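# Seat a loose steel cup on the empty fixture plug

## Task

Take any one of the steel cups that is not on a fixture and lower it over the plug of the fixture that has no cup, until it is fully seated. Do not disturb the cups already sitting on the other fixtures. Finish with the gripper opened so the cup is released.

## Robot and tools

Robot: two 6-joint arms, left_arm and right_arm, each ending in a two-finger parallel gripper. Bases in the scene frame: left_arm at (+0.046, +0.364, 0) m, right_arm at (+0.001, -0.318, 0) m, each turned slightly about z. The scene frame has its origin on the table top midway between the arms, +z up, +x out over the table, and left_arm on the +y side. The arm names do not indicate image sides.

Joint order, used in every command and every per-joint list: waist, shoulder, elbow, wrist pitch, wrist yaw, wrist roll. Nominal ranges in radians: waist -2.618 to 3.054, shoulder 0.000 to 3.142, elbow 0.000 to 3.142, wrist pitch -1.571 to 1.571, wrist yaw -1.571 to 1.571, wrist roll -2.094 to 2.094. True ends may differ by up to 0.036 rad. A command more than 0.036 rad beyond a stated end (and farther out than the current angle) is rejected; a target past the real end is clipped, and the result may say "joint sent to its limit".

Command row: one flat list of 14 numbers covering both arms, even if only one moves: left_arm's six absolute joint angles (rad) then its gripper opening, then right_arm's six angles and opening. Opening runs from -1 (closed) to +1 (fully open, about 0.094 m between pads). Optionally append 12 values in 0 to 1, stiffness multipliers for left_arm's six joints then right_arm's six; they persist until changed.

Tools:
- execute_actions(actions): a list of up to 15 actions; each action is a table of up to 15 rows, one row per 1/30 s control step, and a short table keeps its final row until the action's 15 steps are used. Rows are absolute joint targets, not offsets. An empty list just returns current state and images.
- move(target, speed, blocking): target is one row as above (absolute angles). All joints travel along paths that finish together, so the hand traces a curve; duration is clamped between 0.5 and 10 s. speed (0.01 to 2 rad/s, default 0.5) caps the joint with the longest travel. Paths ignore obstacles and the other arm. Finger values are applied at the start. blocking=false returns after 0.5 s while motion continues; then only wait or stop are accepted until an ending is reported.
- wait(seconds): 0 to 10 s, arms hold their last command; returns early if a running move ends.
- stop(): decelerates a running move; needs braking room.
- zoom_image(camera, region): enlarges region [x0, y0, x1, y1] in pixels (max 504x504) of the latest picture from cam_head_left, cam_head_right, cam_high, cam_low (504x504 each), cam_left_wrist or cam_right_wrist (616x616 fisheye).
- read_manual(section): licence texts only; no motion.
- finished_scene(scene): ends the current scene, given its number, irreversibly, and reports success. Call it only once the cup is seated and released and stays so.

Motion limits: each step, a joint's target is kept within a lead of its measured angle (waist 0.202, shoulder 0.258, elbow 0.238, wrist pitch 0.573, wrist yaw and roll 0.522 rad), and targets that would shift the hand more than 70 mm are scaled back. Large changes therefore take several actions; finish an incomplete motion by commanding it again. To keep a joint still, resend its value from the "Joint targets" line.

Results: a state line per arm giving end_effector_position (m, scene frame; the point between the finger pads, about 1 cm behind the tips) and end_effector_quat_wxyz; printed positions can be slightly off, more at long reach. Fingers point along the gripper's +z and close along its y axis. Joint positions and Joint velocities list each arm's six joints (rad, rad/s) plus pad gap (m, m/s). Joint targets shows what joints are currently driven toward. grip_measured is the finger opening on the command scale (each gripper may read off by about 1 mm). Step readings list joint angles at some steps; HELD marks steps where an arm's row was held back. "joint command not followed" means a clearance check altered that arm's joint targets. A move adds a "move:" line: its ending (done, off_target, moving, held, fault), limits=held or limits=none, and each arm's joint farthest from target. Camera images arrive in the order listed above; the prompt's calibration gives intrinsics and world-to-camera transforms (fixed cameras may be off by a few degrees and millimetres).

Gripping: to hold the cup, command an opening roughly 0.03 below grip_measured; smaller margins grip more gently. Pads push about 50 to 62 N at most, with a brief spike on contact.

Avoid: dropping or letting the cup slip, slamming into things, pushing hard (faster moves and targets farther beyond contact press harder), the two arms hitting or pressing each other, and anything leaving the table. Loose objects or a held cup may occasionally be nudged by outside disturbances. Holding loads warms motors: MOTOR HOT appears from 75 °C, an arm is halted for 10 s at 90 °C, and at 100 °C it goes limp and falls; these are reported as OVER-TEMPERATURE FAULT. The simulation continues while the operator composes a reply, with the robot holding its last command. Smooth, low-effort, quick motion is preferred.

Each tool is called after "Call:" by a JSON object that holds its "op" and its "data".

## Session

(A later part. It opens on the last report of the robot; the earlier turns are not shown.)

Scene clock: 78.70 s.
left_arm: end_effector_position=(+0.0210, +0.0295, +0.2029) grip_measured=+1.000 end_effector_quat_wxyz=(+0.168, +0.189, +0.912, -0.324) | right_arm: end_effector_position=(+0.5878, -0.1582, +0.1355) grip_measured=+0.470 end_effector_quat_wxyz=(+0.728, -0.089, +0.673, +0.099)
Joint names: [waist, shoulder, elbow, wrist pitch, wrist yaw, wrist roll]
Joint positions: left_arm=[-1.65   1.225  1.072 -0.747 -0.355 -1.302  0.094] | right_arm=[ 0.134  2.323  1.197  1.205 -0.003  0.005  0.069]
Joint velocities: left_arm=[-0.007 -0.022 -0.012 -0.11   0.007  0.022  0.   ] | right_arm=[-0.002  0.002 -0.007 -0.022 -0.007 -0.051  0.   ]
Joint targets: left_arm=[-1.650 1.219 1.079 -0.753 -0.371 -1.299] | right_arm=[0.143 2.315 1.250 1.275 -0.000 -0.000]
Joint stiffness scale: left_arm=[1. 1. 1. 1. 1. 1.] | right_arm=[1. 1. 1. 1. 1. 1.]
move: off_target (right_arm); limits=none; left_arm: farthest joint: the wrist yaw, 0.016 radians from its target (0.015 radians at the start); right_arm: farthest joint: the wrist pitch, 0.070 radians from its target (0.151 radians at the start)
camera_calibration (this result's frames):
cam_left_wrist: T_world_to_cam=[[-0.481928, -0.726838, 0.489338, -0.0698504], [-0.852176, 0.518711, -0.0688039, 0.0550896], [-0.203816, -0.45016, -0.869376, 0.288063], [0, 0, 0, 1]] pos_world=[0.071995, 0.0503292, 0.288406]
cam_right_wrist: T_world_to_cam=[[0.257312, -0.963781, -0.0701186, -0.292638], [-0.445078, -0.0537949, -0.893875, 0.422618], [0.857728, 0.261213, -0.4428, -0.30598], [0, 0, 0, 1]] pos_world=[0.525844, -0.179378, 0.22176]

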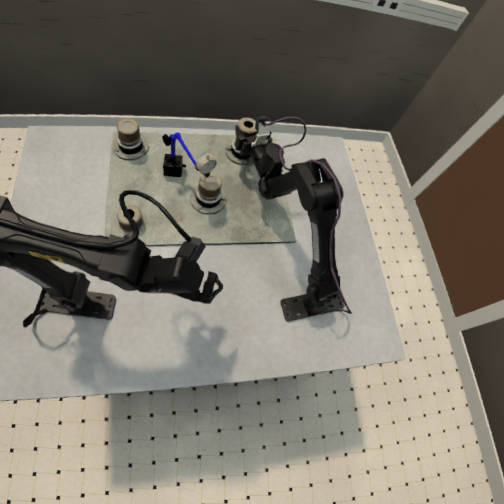

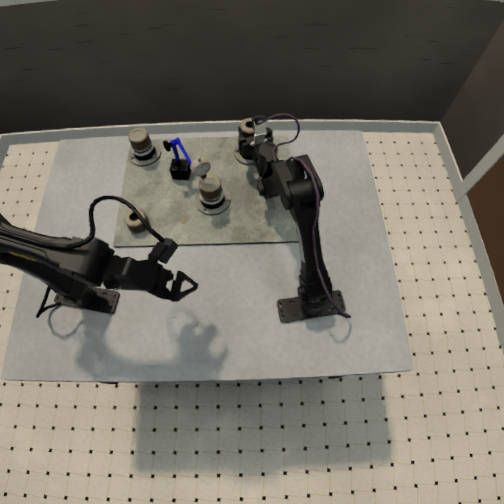

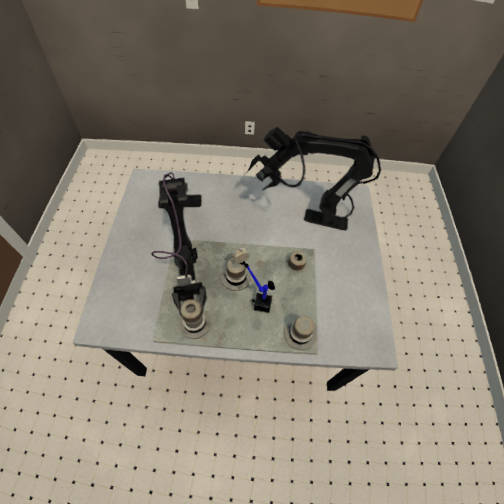

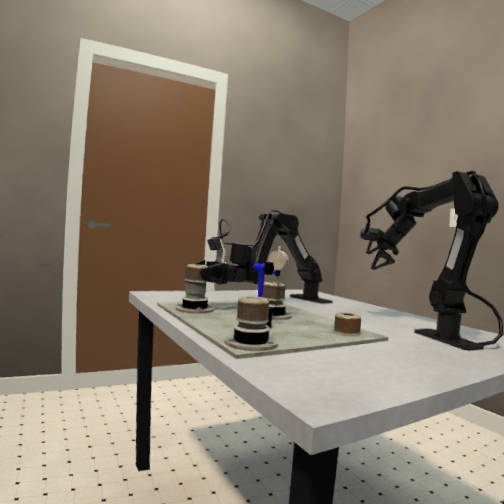

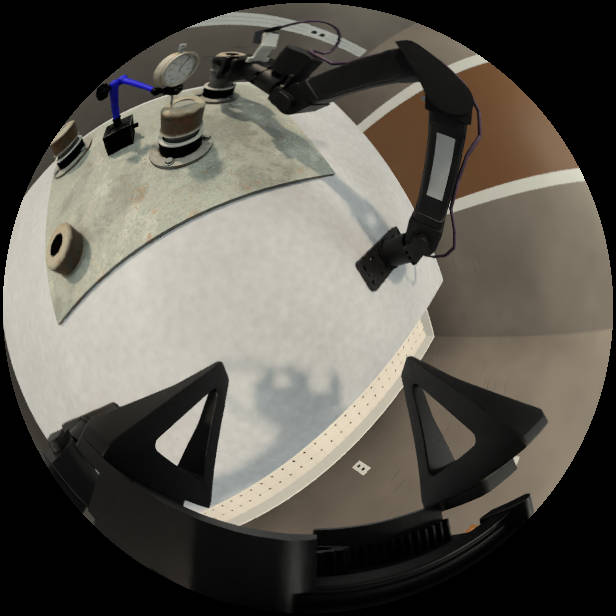

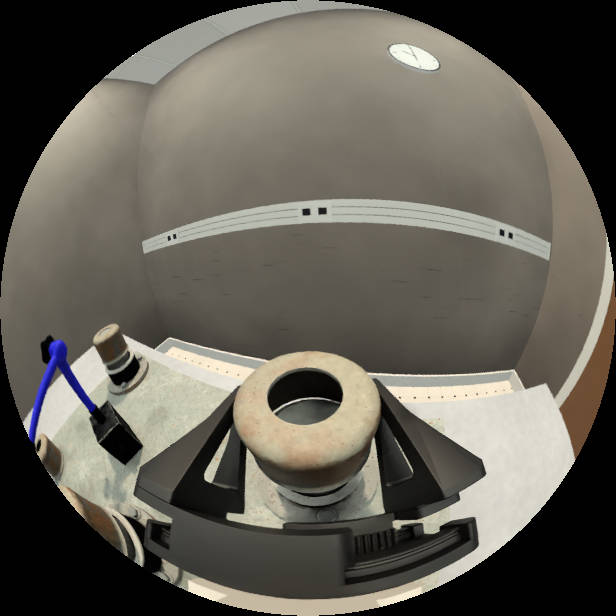

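Call:
{"op": "move", "data": {"target": [-1.650,1.219,1.079,-0.753,-0.371,-1.299,1, 0.124,2.342,1.25,1.215,0.005,0,0.43], "speed": 0.04}}

Call:
{"op": "zoom_image", "data": {"camera": "cam_low", "region": [160, 240, 240, 320]}}

Call:
{"op": "zoom_image", "data": {"camera": "cam_right_wrist", "region": [220, 340, 400, 530]}}

Scene clock: 81.90 s.
left_arm: end_effector_position=(+0.0211, +0.0295, +0.2029) grip_measured=+1.000 end_effector_quat_wxyz=(+0.168, +0.188, +0.912, -0.324) | right_arm: end_effector_position=(+0.5900, -0.1590, +0.1176) grip_measured=+0.470 end_effector_quat_wxyz=(+0.714, -0.088, +0.688, +0.095)
Joint names: [waist, shoulder, elbow, wrist pitch, wrist yaw, wrist roll]
Joint positions: left_arm=[-1.65   1.225  1.072 -0.747 -0.356 -1.302  0.094] | right_arm=[0.134 2.349 1.205 1.183 0.004 0.005 0.069]
Joint velocities: left_arm=[-0.007  0.002 -0.002 -0.066 -0.007  0.037  0.   ] | right_arm=[ 0.012 -0.007 -0.002 -0.007  0.007 -0.11   0.   ]
Joint targets: left_arm=[-1.650 1.219 1.079 -0.753 -0.371 -1.299] | right_arm=[0.124 2.342 1.250 1.215 0.005 0.000]
Joint stiffness scale: left_arm=[1. 1. 1. 1. 1. 1.] | right_arm=[1. 1. 1. 1. 1. 1.]
move: off_target (right_arm); limits=none; left_arm: farthest joint: the wrist yaw, 0.015 radians from its target (0.015 radians at the start); right_arm: farthest joint: the elbow, 0.045 radians from its target (0.053 radians at the start)
camera_calibration (this result's frames):
cam_left_wrist: T_world_to_cam=[[-0.481897, -0.726915, 0.489255, -0.0698115], [-0.852279, 0.518504, -0.0690902, 0.0552142], [-0.203458, -0.450277, -0.8694, 0.288092], [0, 0, 0, 1]] pos_world=[0.0720308, 0.0503455, 0.288438]
cam_right_wrist: T_world_to_cam=[[0.247553, -0.966325, -0.0702407, -0.289809], [-0.480447, -0.0594785, -0.875004, 0.425299], [0.841361, 0.250357, -0.478992, -0.303392], [0, 0, 0, 1]] pos_world=[0.531339, -0.178797, 0.206459]

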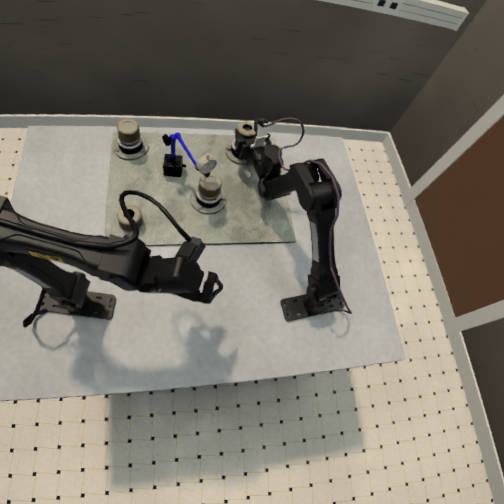

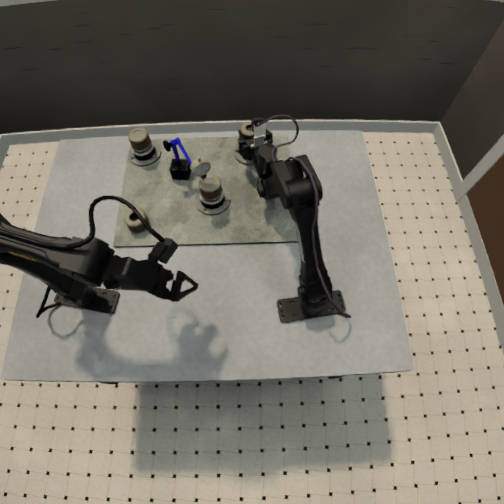

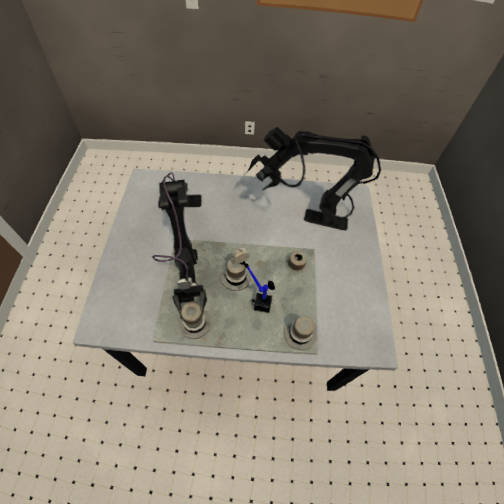

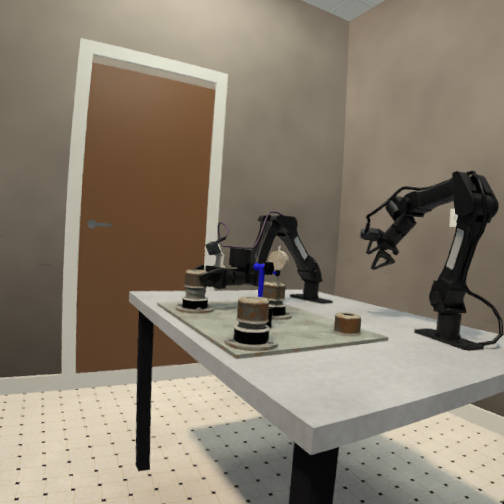

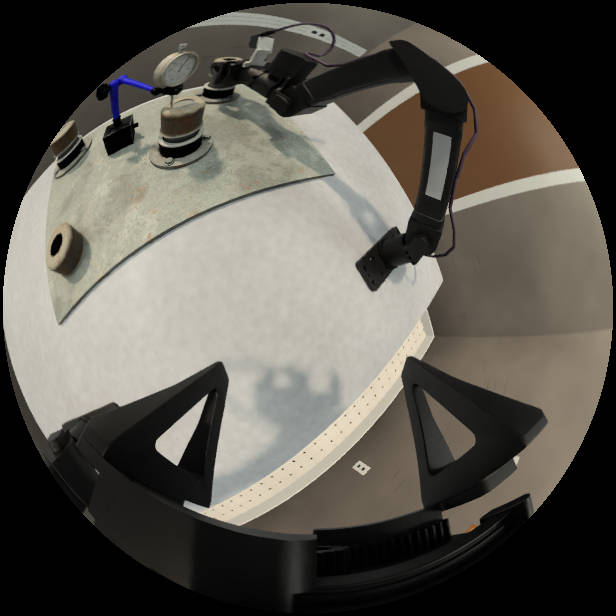

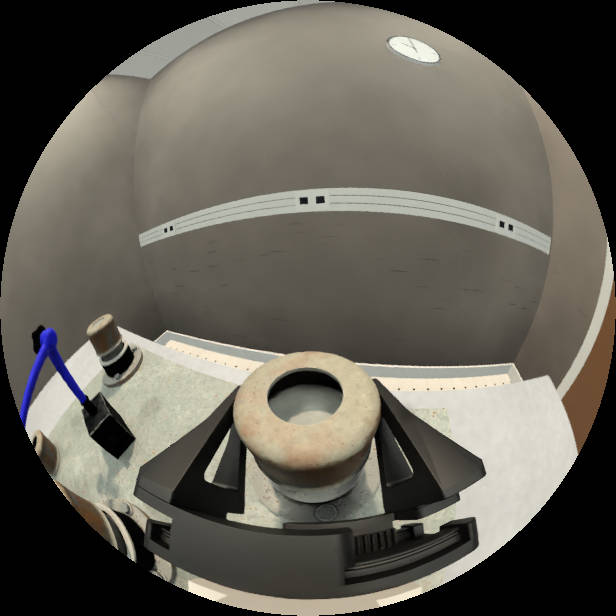

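Region (160, 240, 240, 320) of cam_low's 504x504 image, scaled by 6.300, with more detail than that image has.

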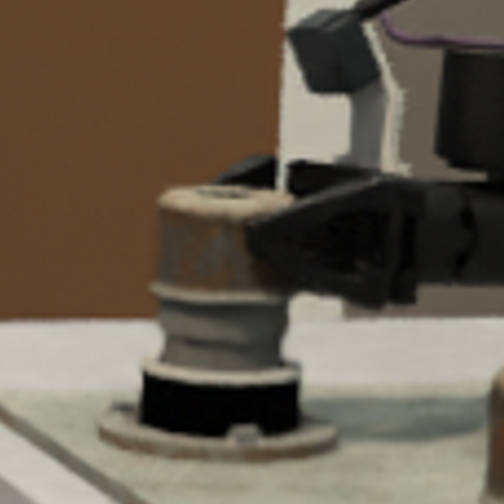

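Region (220, 340, 400, 530) of cam_right_wrist's 616x616 image, scaled by 2.653, with more detail than that image has; it fills the left 477 columns of this view, and the rest is white.

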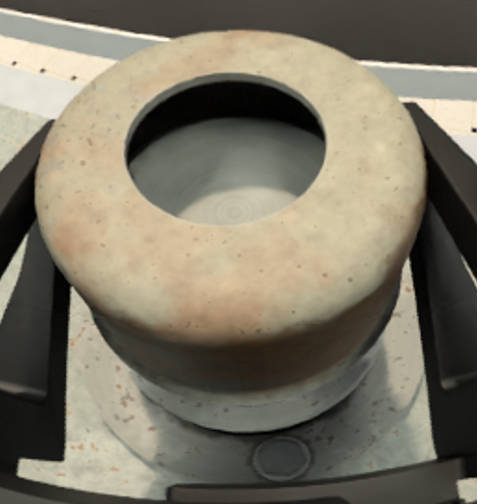

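Call:
{"op": "move", "data": {"target": [-1.650,1.219,1.079,-0.753,-0.371,-1.299,1, 0.128,2.408,1.26,1.30,0.005,0,0.43], "speed": 0.1}}

Call:
{"op": "zoom_image", "data": {"camera": "cam_low", "region": [160, 240, 240, 320]}}

Scene clock: 84.10 s.
left_arm: end_effector_position=(+0.0210, +0.0295, +0.2029) grip_measured=+1.000 end_effector_quat_wxyz=(+0.168, +0.189, +0.912, -0.324) | right_arm: end_effector_position=(+0.5898, -0.1592, +0.1026) grip_measured=+0.470 end_effector_quat_wxyz=(+0.721, -0.087, +0.681, +0.095)
Joint names: [waist, shoulder, elbow, wrist pitch, wrist yaw, wrist roll]
Joint positions: left_arm=[-1.65   1.225  1.072 -0.747 -0.355 -1.302  0.094] | right_arm=[0.134 2.41  1.21  1.257 0.005 0.005 0.069]
Joint velocities: left_arm=[-0.012 -0.007  0.007 -0.007 -0.007 -0.081  0.   ] | right_arm=[-0.007  0.017 -0.002 -0.066 -0.007 -0.11  -0.001]
Joint targets: left_arm=[-1.650 1.219 1.079 -0.753 -0.371 -1.299] | right_arm=[0.128 2.408 1.260 1.300 0.005 0.000]
Joint stiffness scale: left_arm=[1. 1. 1. 1. 1. 1.] | right_arm=[1. 1. 1. 1. 1. 1.]
move: off_target (right_arm); limits=none; left_arm: farthest joint: the wrist yaw, 0.016 radians from its target (0.015 radians at the start); right_arm: farthest joint: the elbow, 0.050 radians from its target (0.055 radians at the start)
camera_calibration (this result's frames):
cam_left_wrist: T_world_to_cam=[[-0.481928, -0.726838, 0.489338, -0.0698504], [-0.852176, 0.518711, -0.0688039, 0.0550896], [-0.203816, -0.45016, -0.869376, 0.288063], [0, 0, 0, 1]] pos_world=[0.071995, 0.0503292, 0.288406]
cam_right_wrist: T_world_to_cam=[[0.248138, -0.966155, -0.0705114, -0.291293], [-0.463975, -0.0546358, -0.884162, 0.404024], [0.850385, 0.25211, -0.461829, -0.317123], [0, 0, 0, 1]] pos_world=[0.529415, -0.179411, 0.190226]

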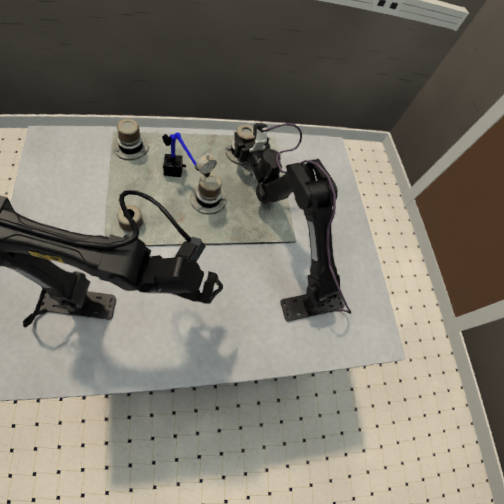

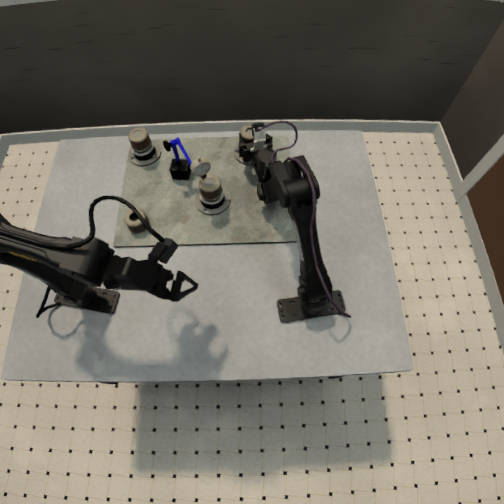

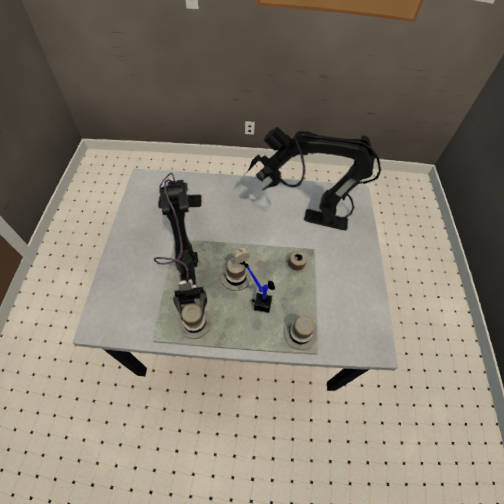

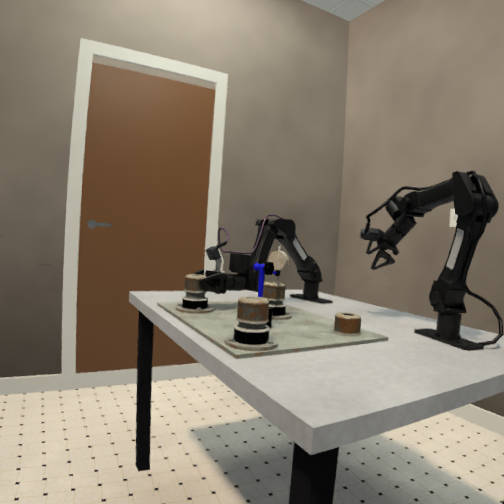

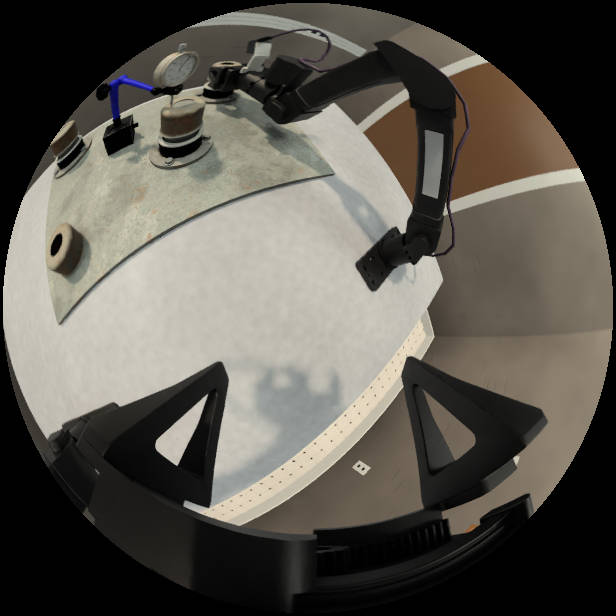

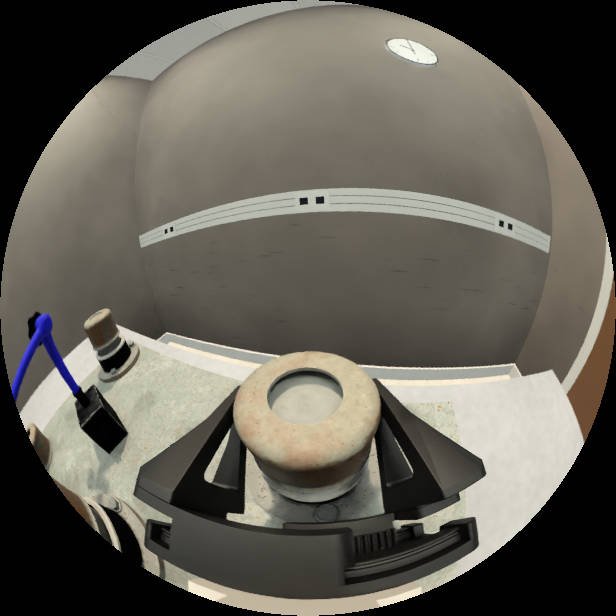

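Region (160, 240, 240, 320) of cam_low's 504x504 image, scaled by 6.300, with more detail than that image has.

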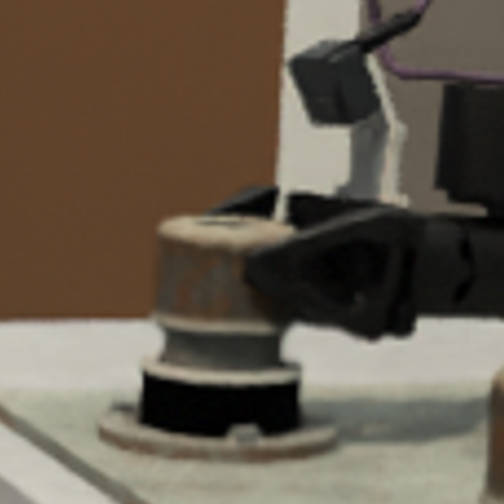

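A few mm left; pitch down the wrist slightly, then release.

Call:
{"op": "move", "data": {"target": [-1.650,1.219,1.079,-0.753,-0.371,-1.299,1, 0.128,2.412,1.26,1.25,0.005,0,0.43], "speed": 0.03}}

Call:
{"op": "execute_actions", "data": {"actions": [[[-1.650,1.219,1.079,-0.753,-0.371,-1.299,1,0.128,2.412,1.26,1.25,0.005,0,0.5],[-1.650,1.219,1.079,-0.753,-0.371,-1.299,1,0.128,2.412,1.26,1.25,0.005,0,0.6],[-1.650,1.219,1.079,-0.753,-0.371,-1.299,1,0.128,2.412,1.26,1.25,0.005,0,0.8],[-1.650,1.219,1.079,-0.753,-0.371,-1.299,1,0.128,2.412,1.26,1.25,0.005,0,1]]]}}

Call:
{"op": "zoom_image", "data": {"camera": "cam_low", "region": [160, 240, 240, 320]}}

Call:
{"op": "zoom_image", "data": {"camera": "cam_right_wrist", "region": [220, 340, 400, 530]}}

Scene clock: 87.63 s.
left_arm: end_effector_position=(+0.0210, +0.0295, +0.2029) grip_measured=+1.000 end_effector_quat_wxyz=(+0.168, +0.189, +0.912, -0.324) | right_arm: end_effector_position=(+0.5898, -0.1592, +0.1024) grip_measured=+0.470 end_effector_quat_wxyz=(+0.721, -0.087, +0.681, +0.095)
Joint names: [waist, shoulder, elbow, wrist pitch, wrist yaw, wrist roll]
Joint positions: left_arm=[-1.65   1.225  1.072 -0.747 -0.355 -1.302  0.094] | right_arm=[0.134 2.41  1.21  1.256 0.005 0.005 0.069]
Joint velocities: left_arm=[-0.002 -0.017 -0.007 -0.007 -0.051  0.037  0.   ] | right_arm=[-0.007  0.007 -0.022  0.066 -0.037 -0.051 -0.001]
Joint targets: left_arm=[-1.650 1.219 1.079 -0.753 -0.371 -1.299] | right_arm=[0.128 2.412 1.260 1.250 0.005 -0.000]
Joint stiffness scale: left_arm=[1. 1. 1. 1. 1. 1.] | right_arm=[1. 1. 1. 1. 1. 1.]
move: off_target (right_arm); limits=none; left_arm: farthest joint: the wrist yaw, 0.016 radians from its target (0.016 radians at the start); right_arm: farthest joint: the elbow, 0.050 radians from its target (0.050 radians at the start)
camera_calibration (this result's frames):
cam_left_wrist: T_world_to_cam=[[-0.481928, -0.726838, 0.489338, -0.0698504], [-0.852176, 0.518711, -0.0688039, 0.0550896], [-0.203816, -0.45016, -0.869376, 0.288063], [0, 0, 0, 1]] pos_world=[0.071995, 0.0503292, 0.288406]
cam_right_wrist: T_world_to_cam=[[0.248087, -0.966169, -0.0705024, -0.291279], [-0.464627, -0.0548113, -0.883809, 0.404181], [0.850044, 0.252018, -0.462506, -0.316964], [0, 0, 0, 1]] pos_world=[0.529489, -0.17939, 0.190085]

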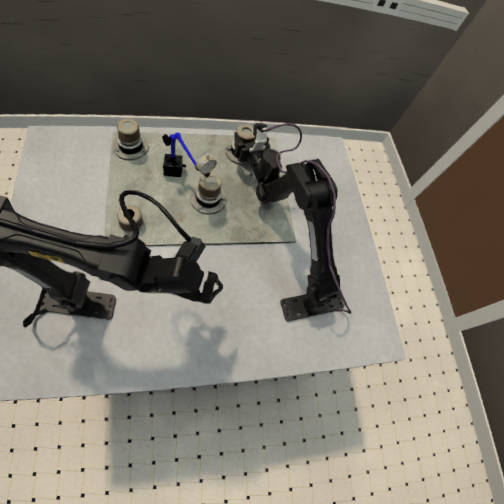

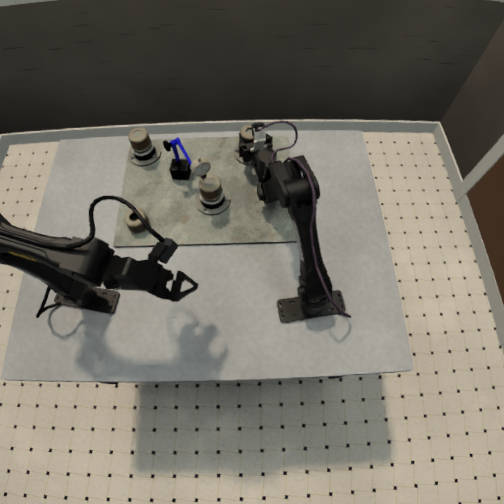

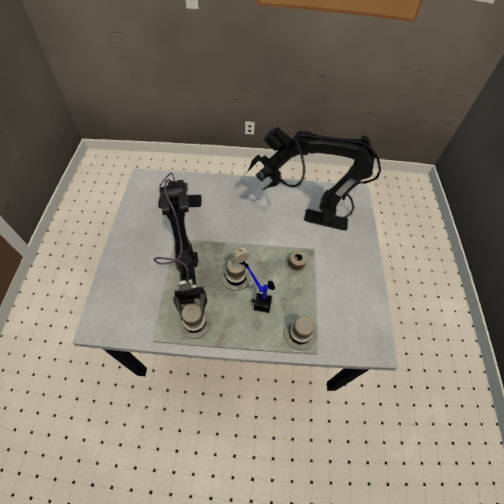

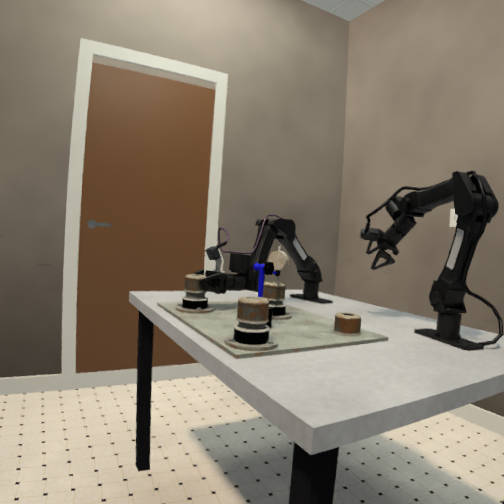

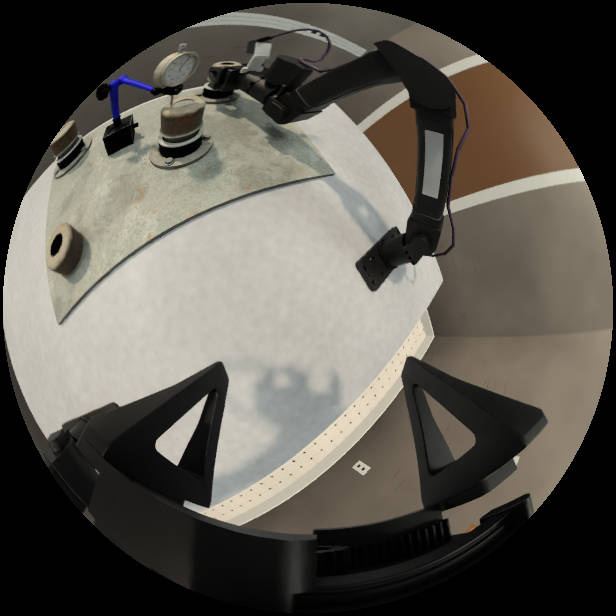

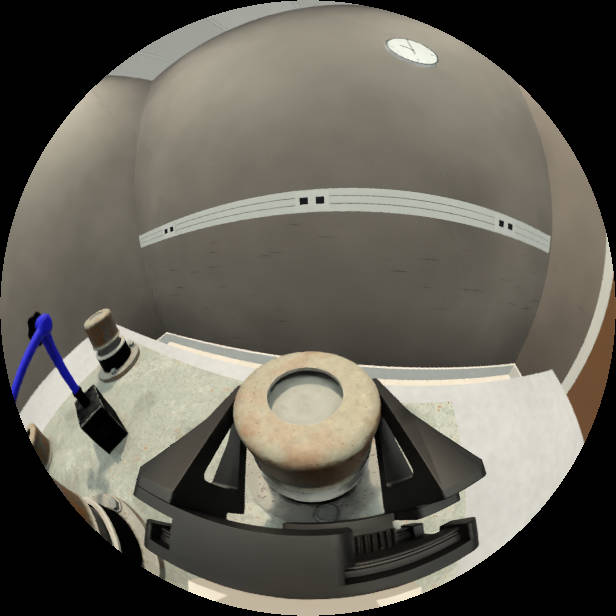

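Scene clock: 88.13 s.
left_arm: end_effector_position=(+0.0211, +0.0295, +0.2029) grip_measured=+1.000 end_effector_quat_wxyz=(+0.168, +0.188, +0.912, -0.324) | right_arm: end_effector_position=(+0.5931, -0.1583, +0.1079) grip_measured=+1.000 end_effector_quat_wxyz=(+0.725, -0.086, +0.677, +0.096)
Joint names: [waist, shoulder, elbow, wrist pitch, wrist yaw, wrist roll]
Joint positions: left_arm=[-1.65   1.225  1.072 -0.747 -0.356 -1.302  0.094] | right_arm=[0.134 2.41  1.228 1.25  0.005 0.005 0.094]
Joint velocities: left_arm=[ 0.002  0.012 -0.022  0.022  0.066 -0.022  0.   ] | right_arm=[-0.012 -0.002  0.017 -0.051 -0.081 -0.051  0.   ]
Joint targets: left_arm=[-1.650 1.219 1.079 -0.753 -0.371 -1.299] | right_arm=[0.128 2.412 1.260 1.250 0.005 0.000]
Joint stiffness scale: left_arm=[1. 1. 1. 1. 1. 1.] | right_arm=[1. 1. 1. 1. 1. 1.]
Step readings (joint positions):
0: left_arm=[-1.650 1.225 1.072 -0.747 -0.355 -1.302] | right_arm=[0.134 2.410 1.210 1.256 0.005 0.005]
1: left_arm=[-1.650 1.225 1.072 -0.747 -0.355 -1.302] | right_arm=[0.134 2.410 1.210 1.256 0.005 0.005]
2: left_arm=[-1.650 1.225 1.072 -0.747 -0.356 -1.302] | right_arm=[0.134 2.410 1.212 1.254 0.005 0.005]
4: left_arm=[-1.650 1.225 1.072 -0.747 -0.356 -1.302] | right_arm=[0.134 2.410 1.219 1.250 0.005 0.005]
8: left_arm=[-1.650 1.225 1.072 -0.747 -0.356 -1.302] | right_arm=[0.134 2.410 1.228 1.250 0.005 0.005]
15: Joint positions above
camera_calibration (this result's frames):
cam_left_wrist: T_world_to_cam=[[-0.481897, -0.726915, 0.489255, -0.0698115], [-0.852279, 0.518504, -0.0690902, 0.0552142], [-0.203458, -0.450277, -0.8694, 0.288092], [0, 0, 0, 1]] pos_world=[0.0720308, 0.0503455, 0.288438]
cam_right_wrist: T_world_to_cam=[[0.248892, -0.965952, -0.0706371, -0.291279], [-0.454504, -0.0520839, -0.889221, 0.405644], [0.855265, 0.253425, -0.451992, -0.321458], [0, 0, 0, 1]] pos_world=[0.531796, -0.178769, 0.194836]

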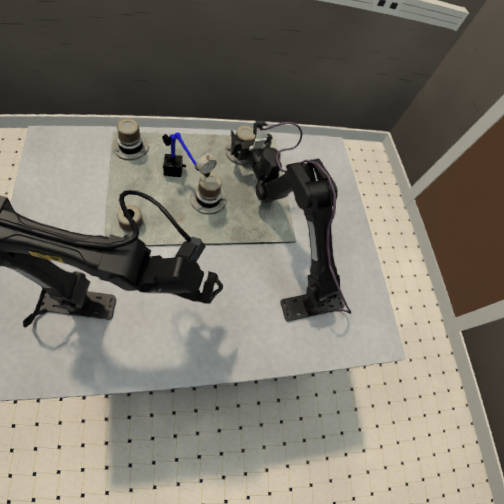

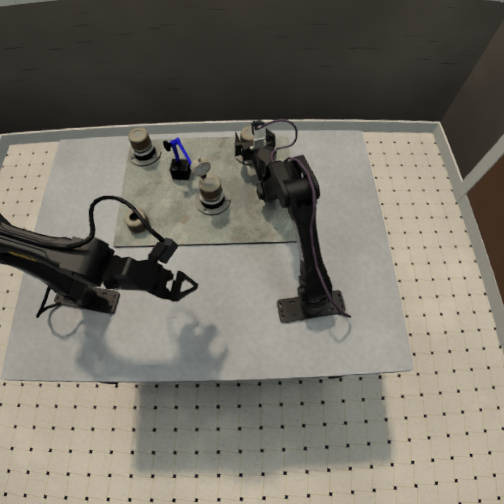

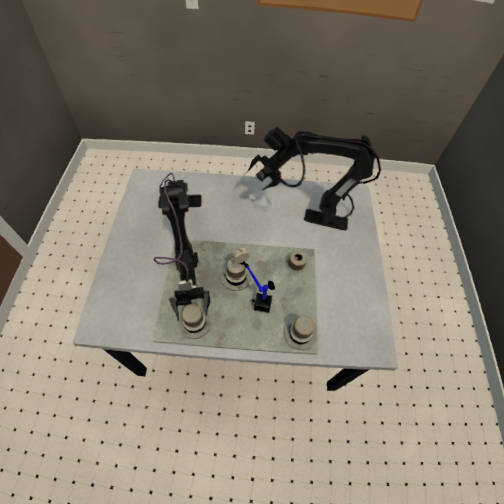

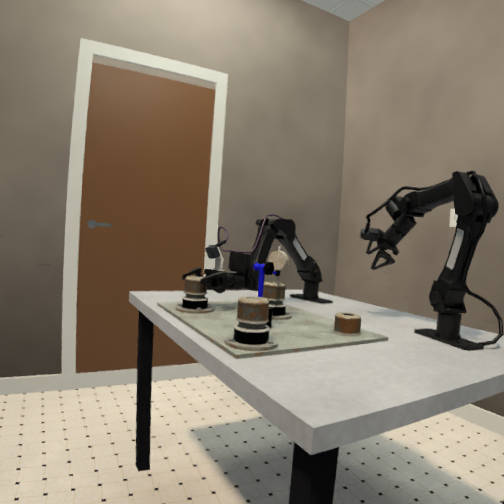

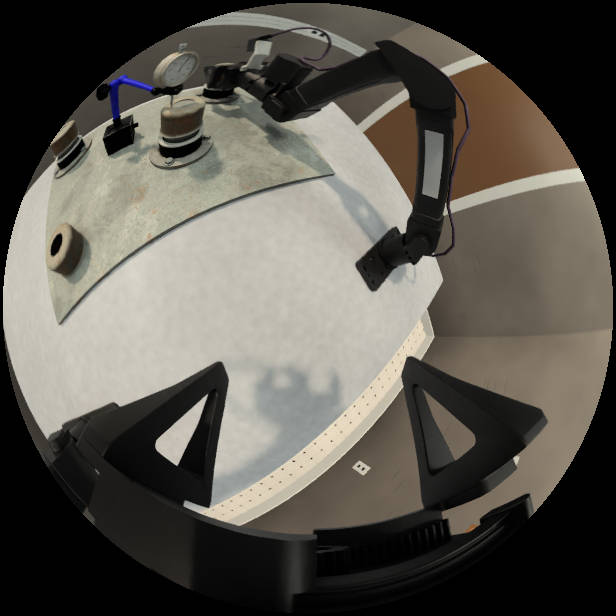

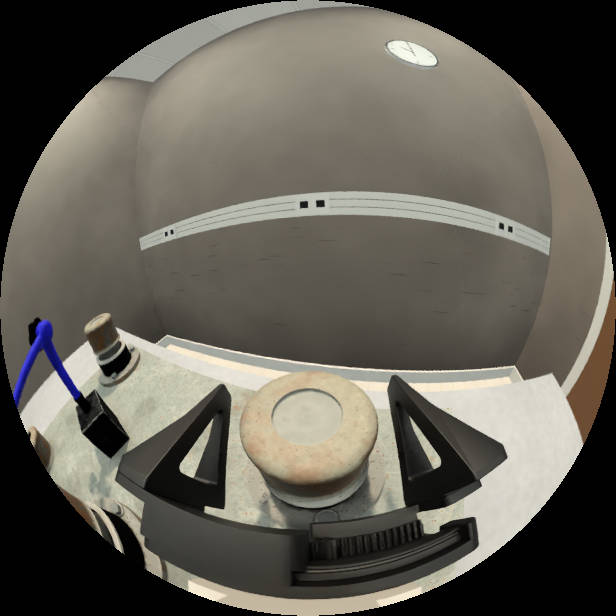

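Region (160, 240, 240, 320) of cam_low's 504x504 image, scaled by 6.300, with more detail than that image has.

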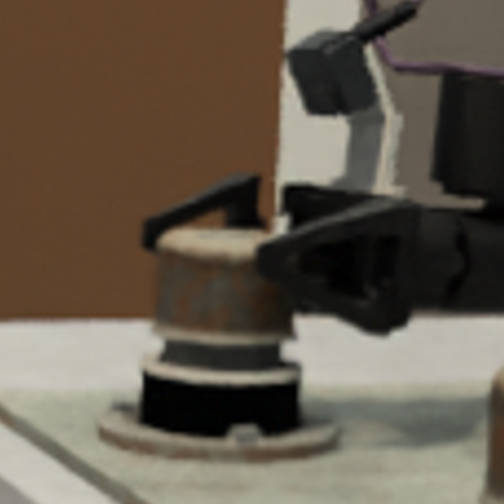

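Region (220, 340, 400, 530) of cam_right_wrist's 616x616 image, scaled by 2.653, with more detail than that image has; it fills the left 477 columns of this view, and the rest is white.

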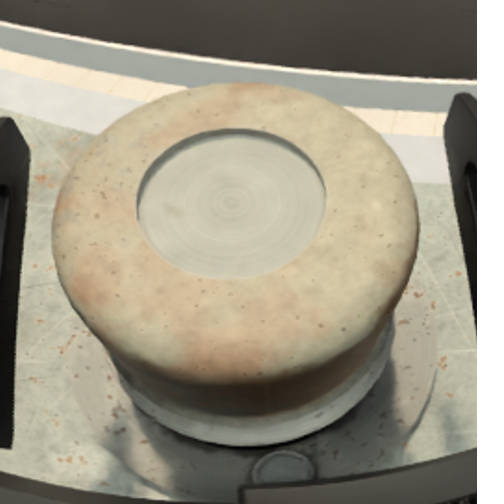

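Call:
{"op": "move", "data": {"target": [-1.650,1.219,1.079,-0.753,-0.371,-1.299,1, 0.128,2.2,1.12,1.2,0.005,0,1], "speed": 0.6}}

Call:
{"op": "finished_scene", "data": {"scene": 1}}

Scene clock: 89.90 s.
left_arm: end_effector_position=(+0.0210, +0.0295, +0.2029) grip_measured=+1.000 end_effector_quat_wxyz=(+0.168, +0.189, +0.912, -0.324) | right_arm: end_effector_position=(+0.5744, -0.1633, +0.1689) grip_measured=+1.000 end_effector_quat_wxyz=(+0.741, -0.084, +0.659, +0.098)
Joint names: [waist, shoulder, elbow, wrist pitch, wrist yaw, wrist roll]
Joint positions: left_arm=[-1.65   1.225  1.072 -0.747 -0.355 -1.302  0.094] | right_arm=[0.134 2.22  1.133 1.204 0.005 0.005 0.094]
Joint velocities: left_arm=[-0.017 -0.017 -0.007 -0.007 -0.022 -0.022  0.   ] | right_arm=[-0.007 -0.012 -0.002 -0.022 -0.051  0.007  0.   ]
Joint targets: left_arm=[-1.650 1.219 1.079 -0.753 -0.371 -1.299] | right_arm=[0.128 2.200 1.120 1.200 0.005 -0.000]
Joint stiffness scale: left_arm=[1. 1. 1. 1. 1. 1.] | right_arm=[1. 1. 1. 1. 1. 1.]
move: done; limits=none; left_arm: farthest joint: the wrist yaw, 0.016 radians from its target (0.015 radians at the start); right_arm: farthest joint: the shoulder, 0.020 radians from its target (0.210 radians at the start)
camera_calibration (this result's frames):
cam_left_wrist: T_world_to_cam=[[-0.481928, -0.726838, 0.489338, -0.0698504], [-0.852176, 0.518711, -0.0688039, 0.0550896], [-0.203816, -0.45016, -0.869376, 0.288063], [0, 0, 0, 1]] pos_world=[0.071995, 0.0503292, 0.288406]
cam_right_wrist: T_world_to_cam=[[0.252208, -0.965059, -0.0710854, -0.288867], [-0.41241, -0.0407428, -0.910087, 0.432312], [0.875391, 0.258847, -0.408276, -0.29471], [0, 0, 0, 1]] pos_world=[0.509131, -0.184875, 0.252584]

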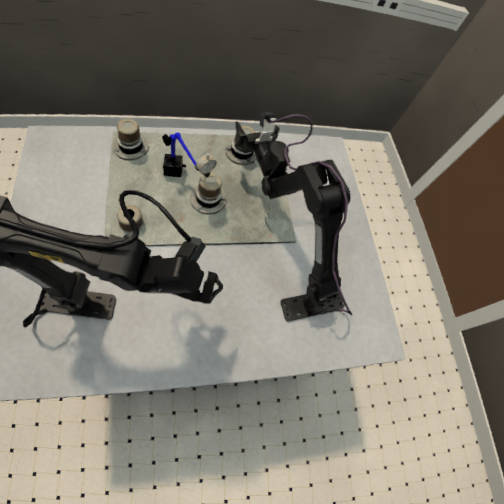

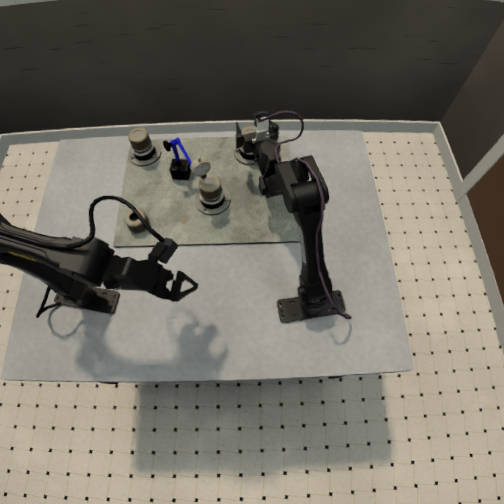

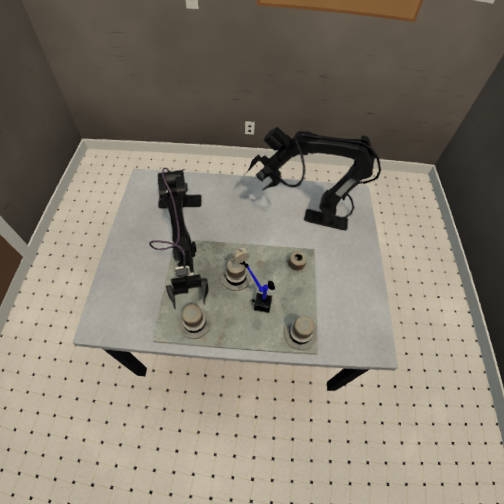

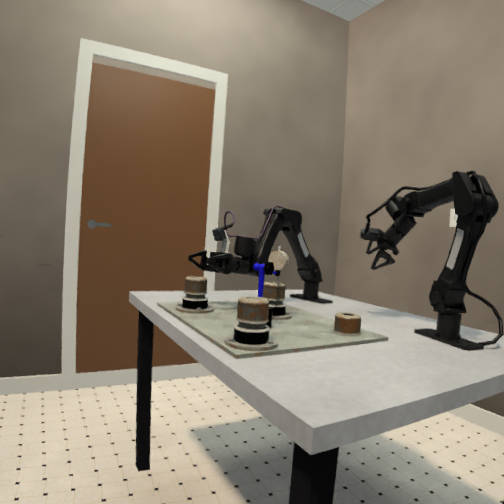

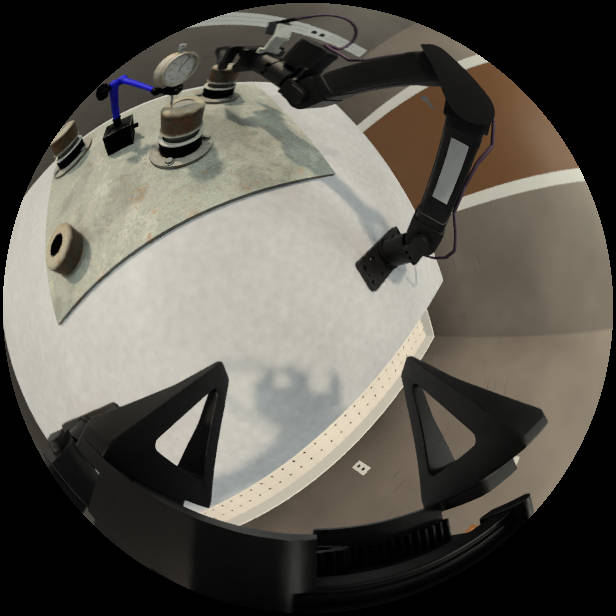

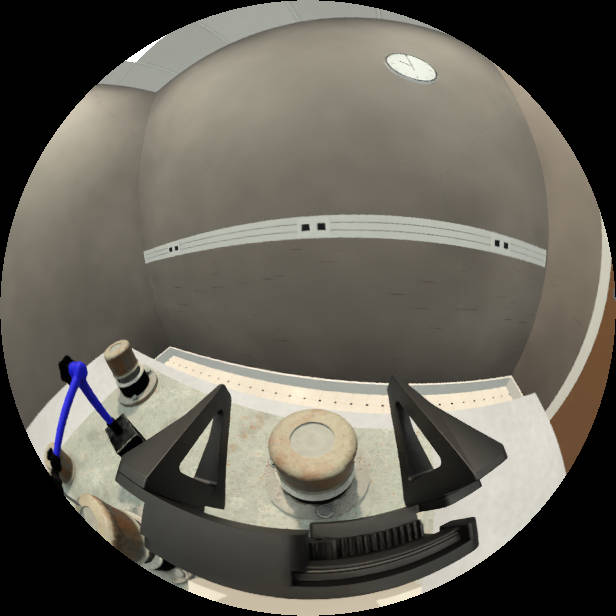

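The scene is finished: the task was done.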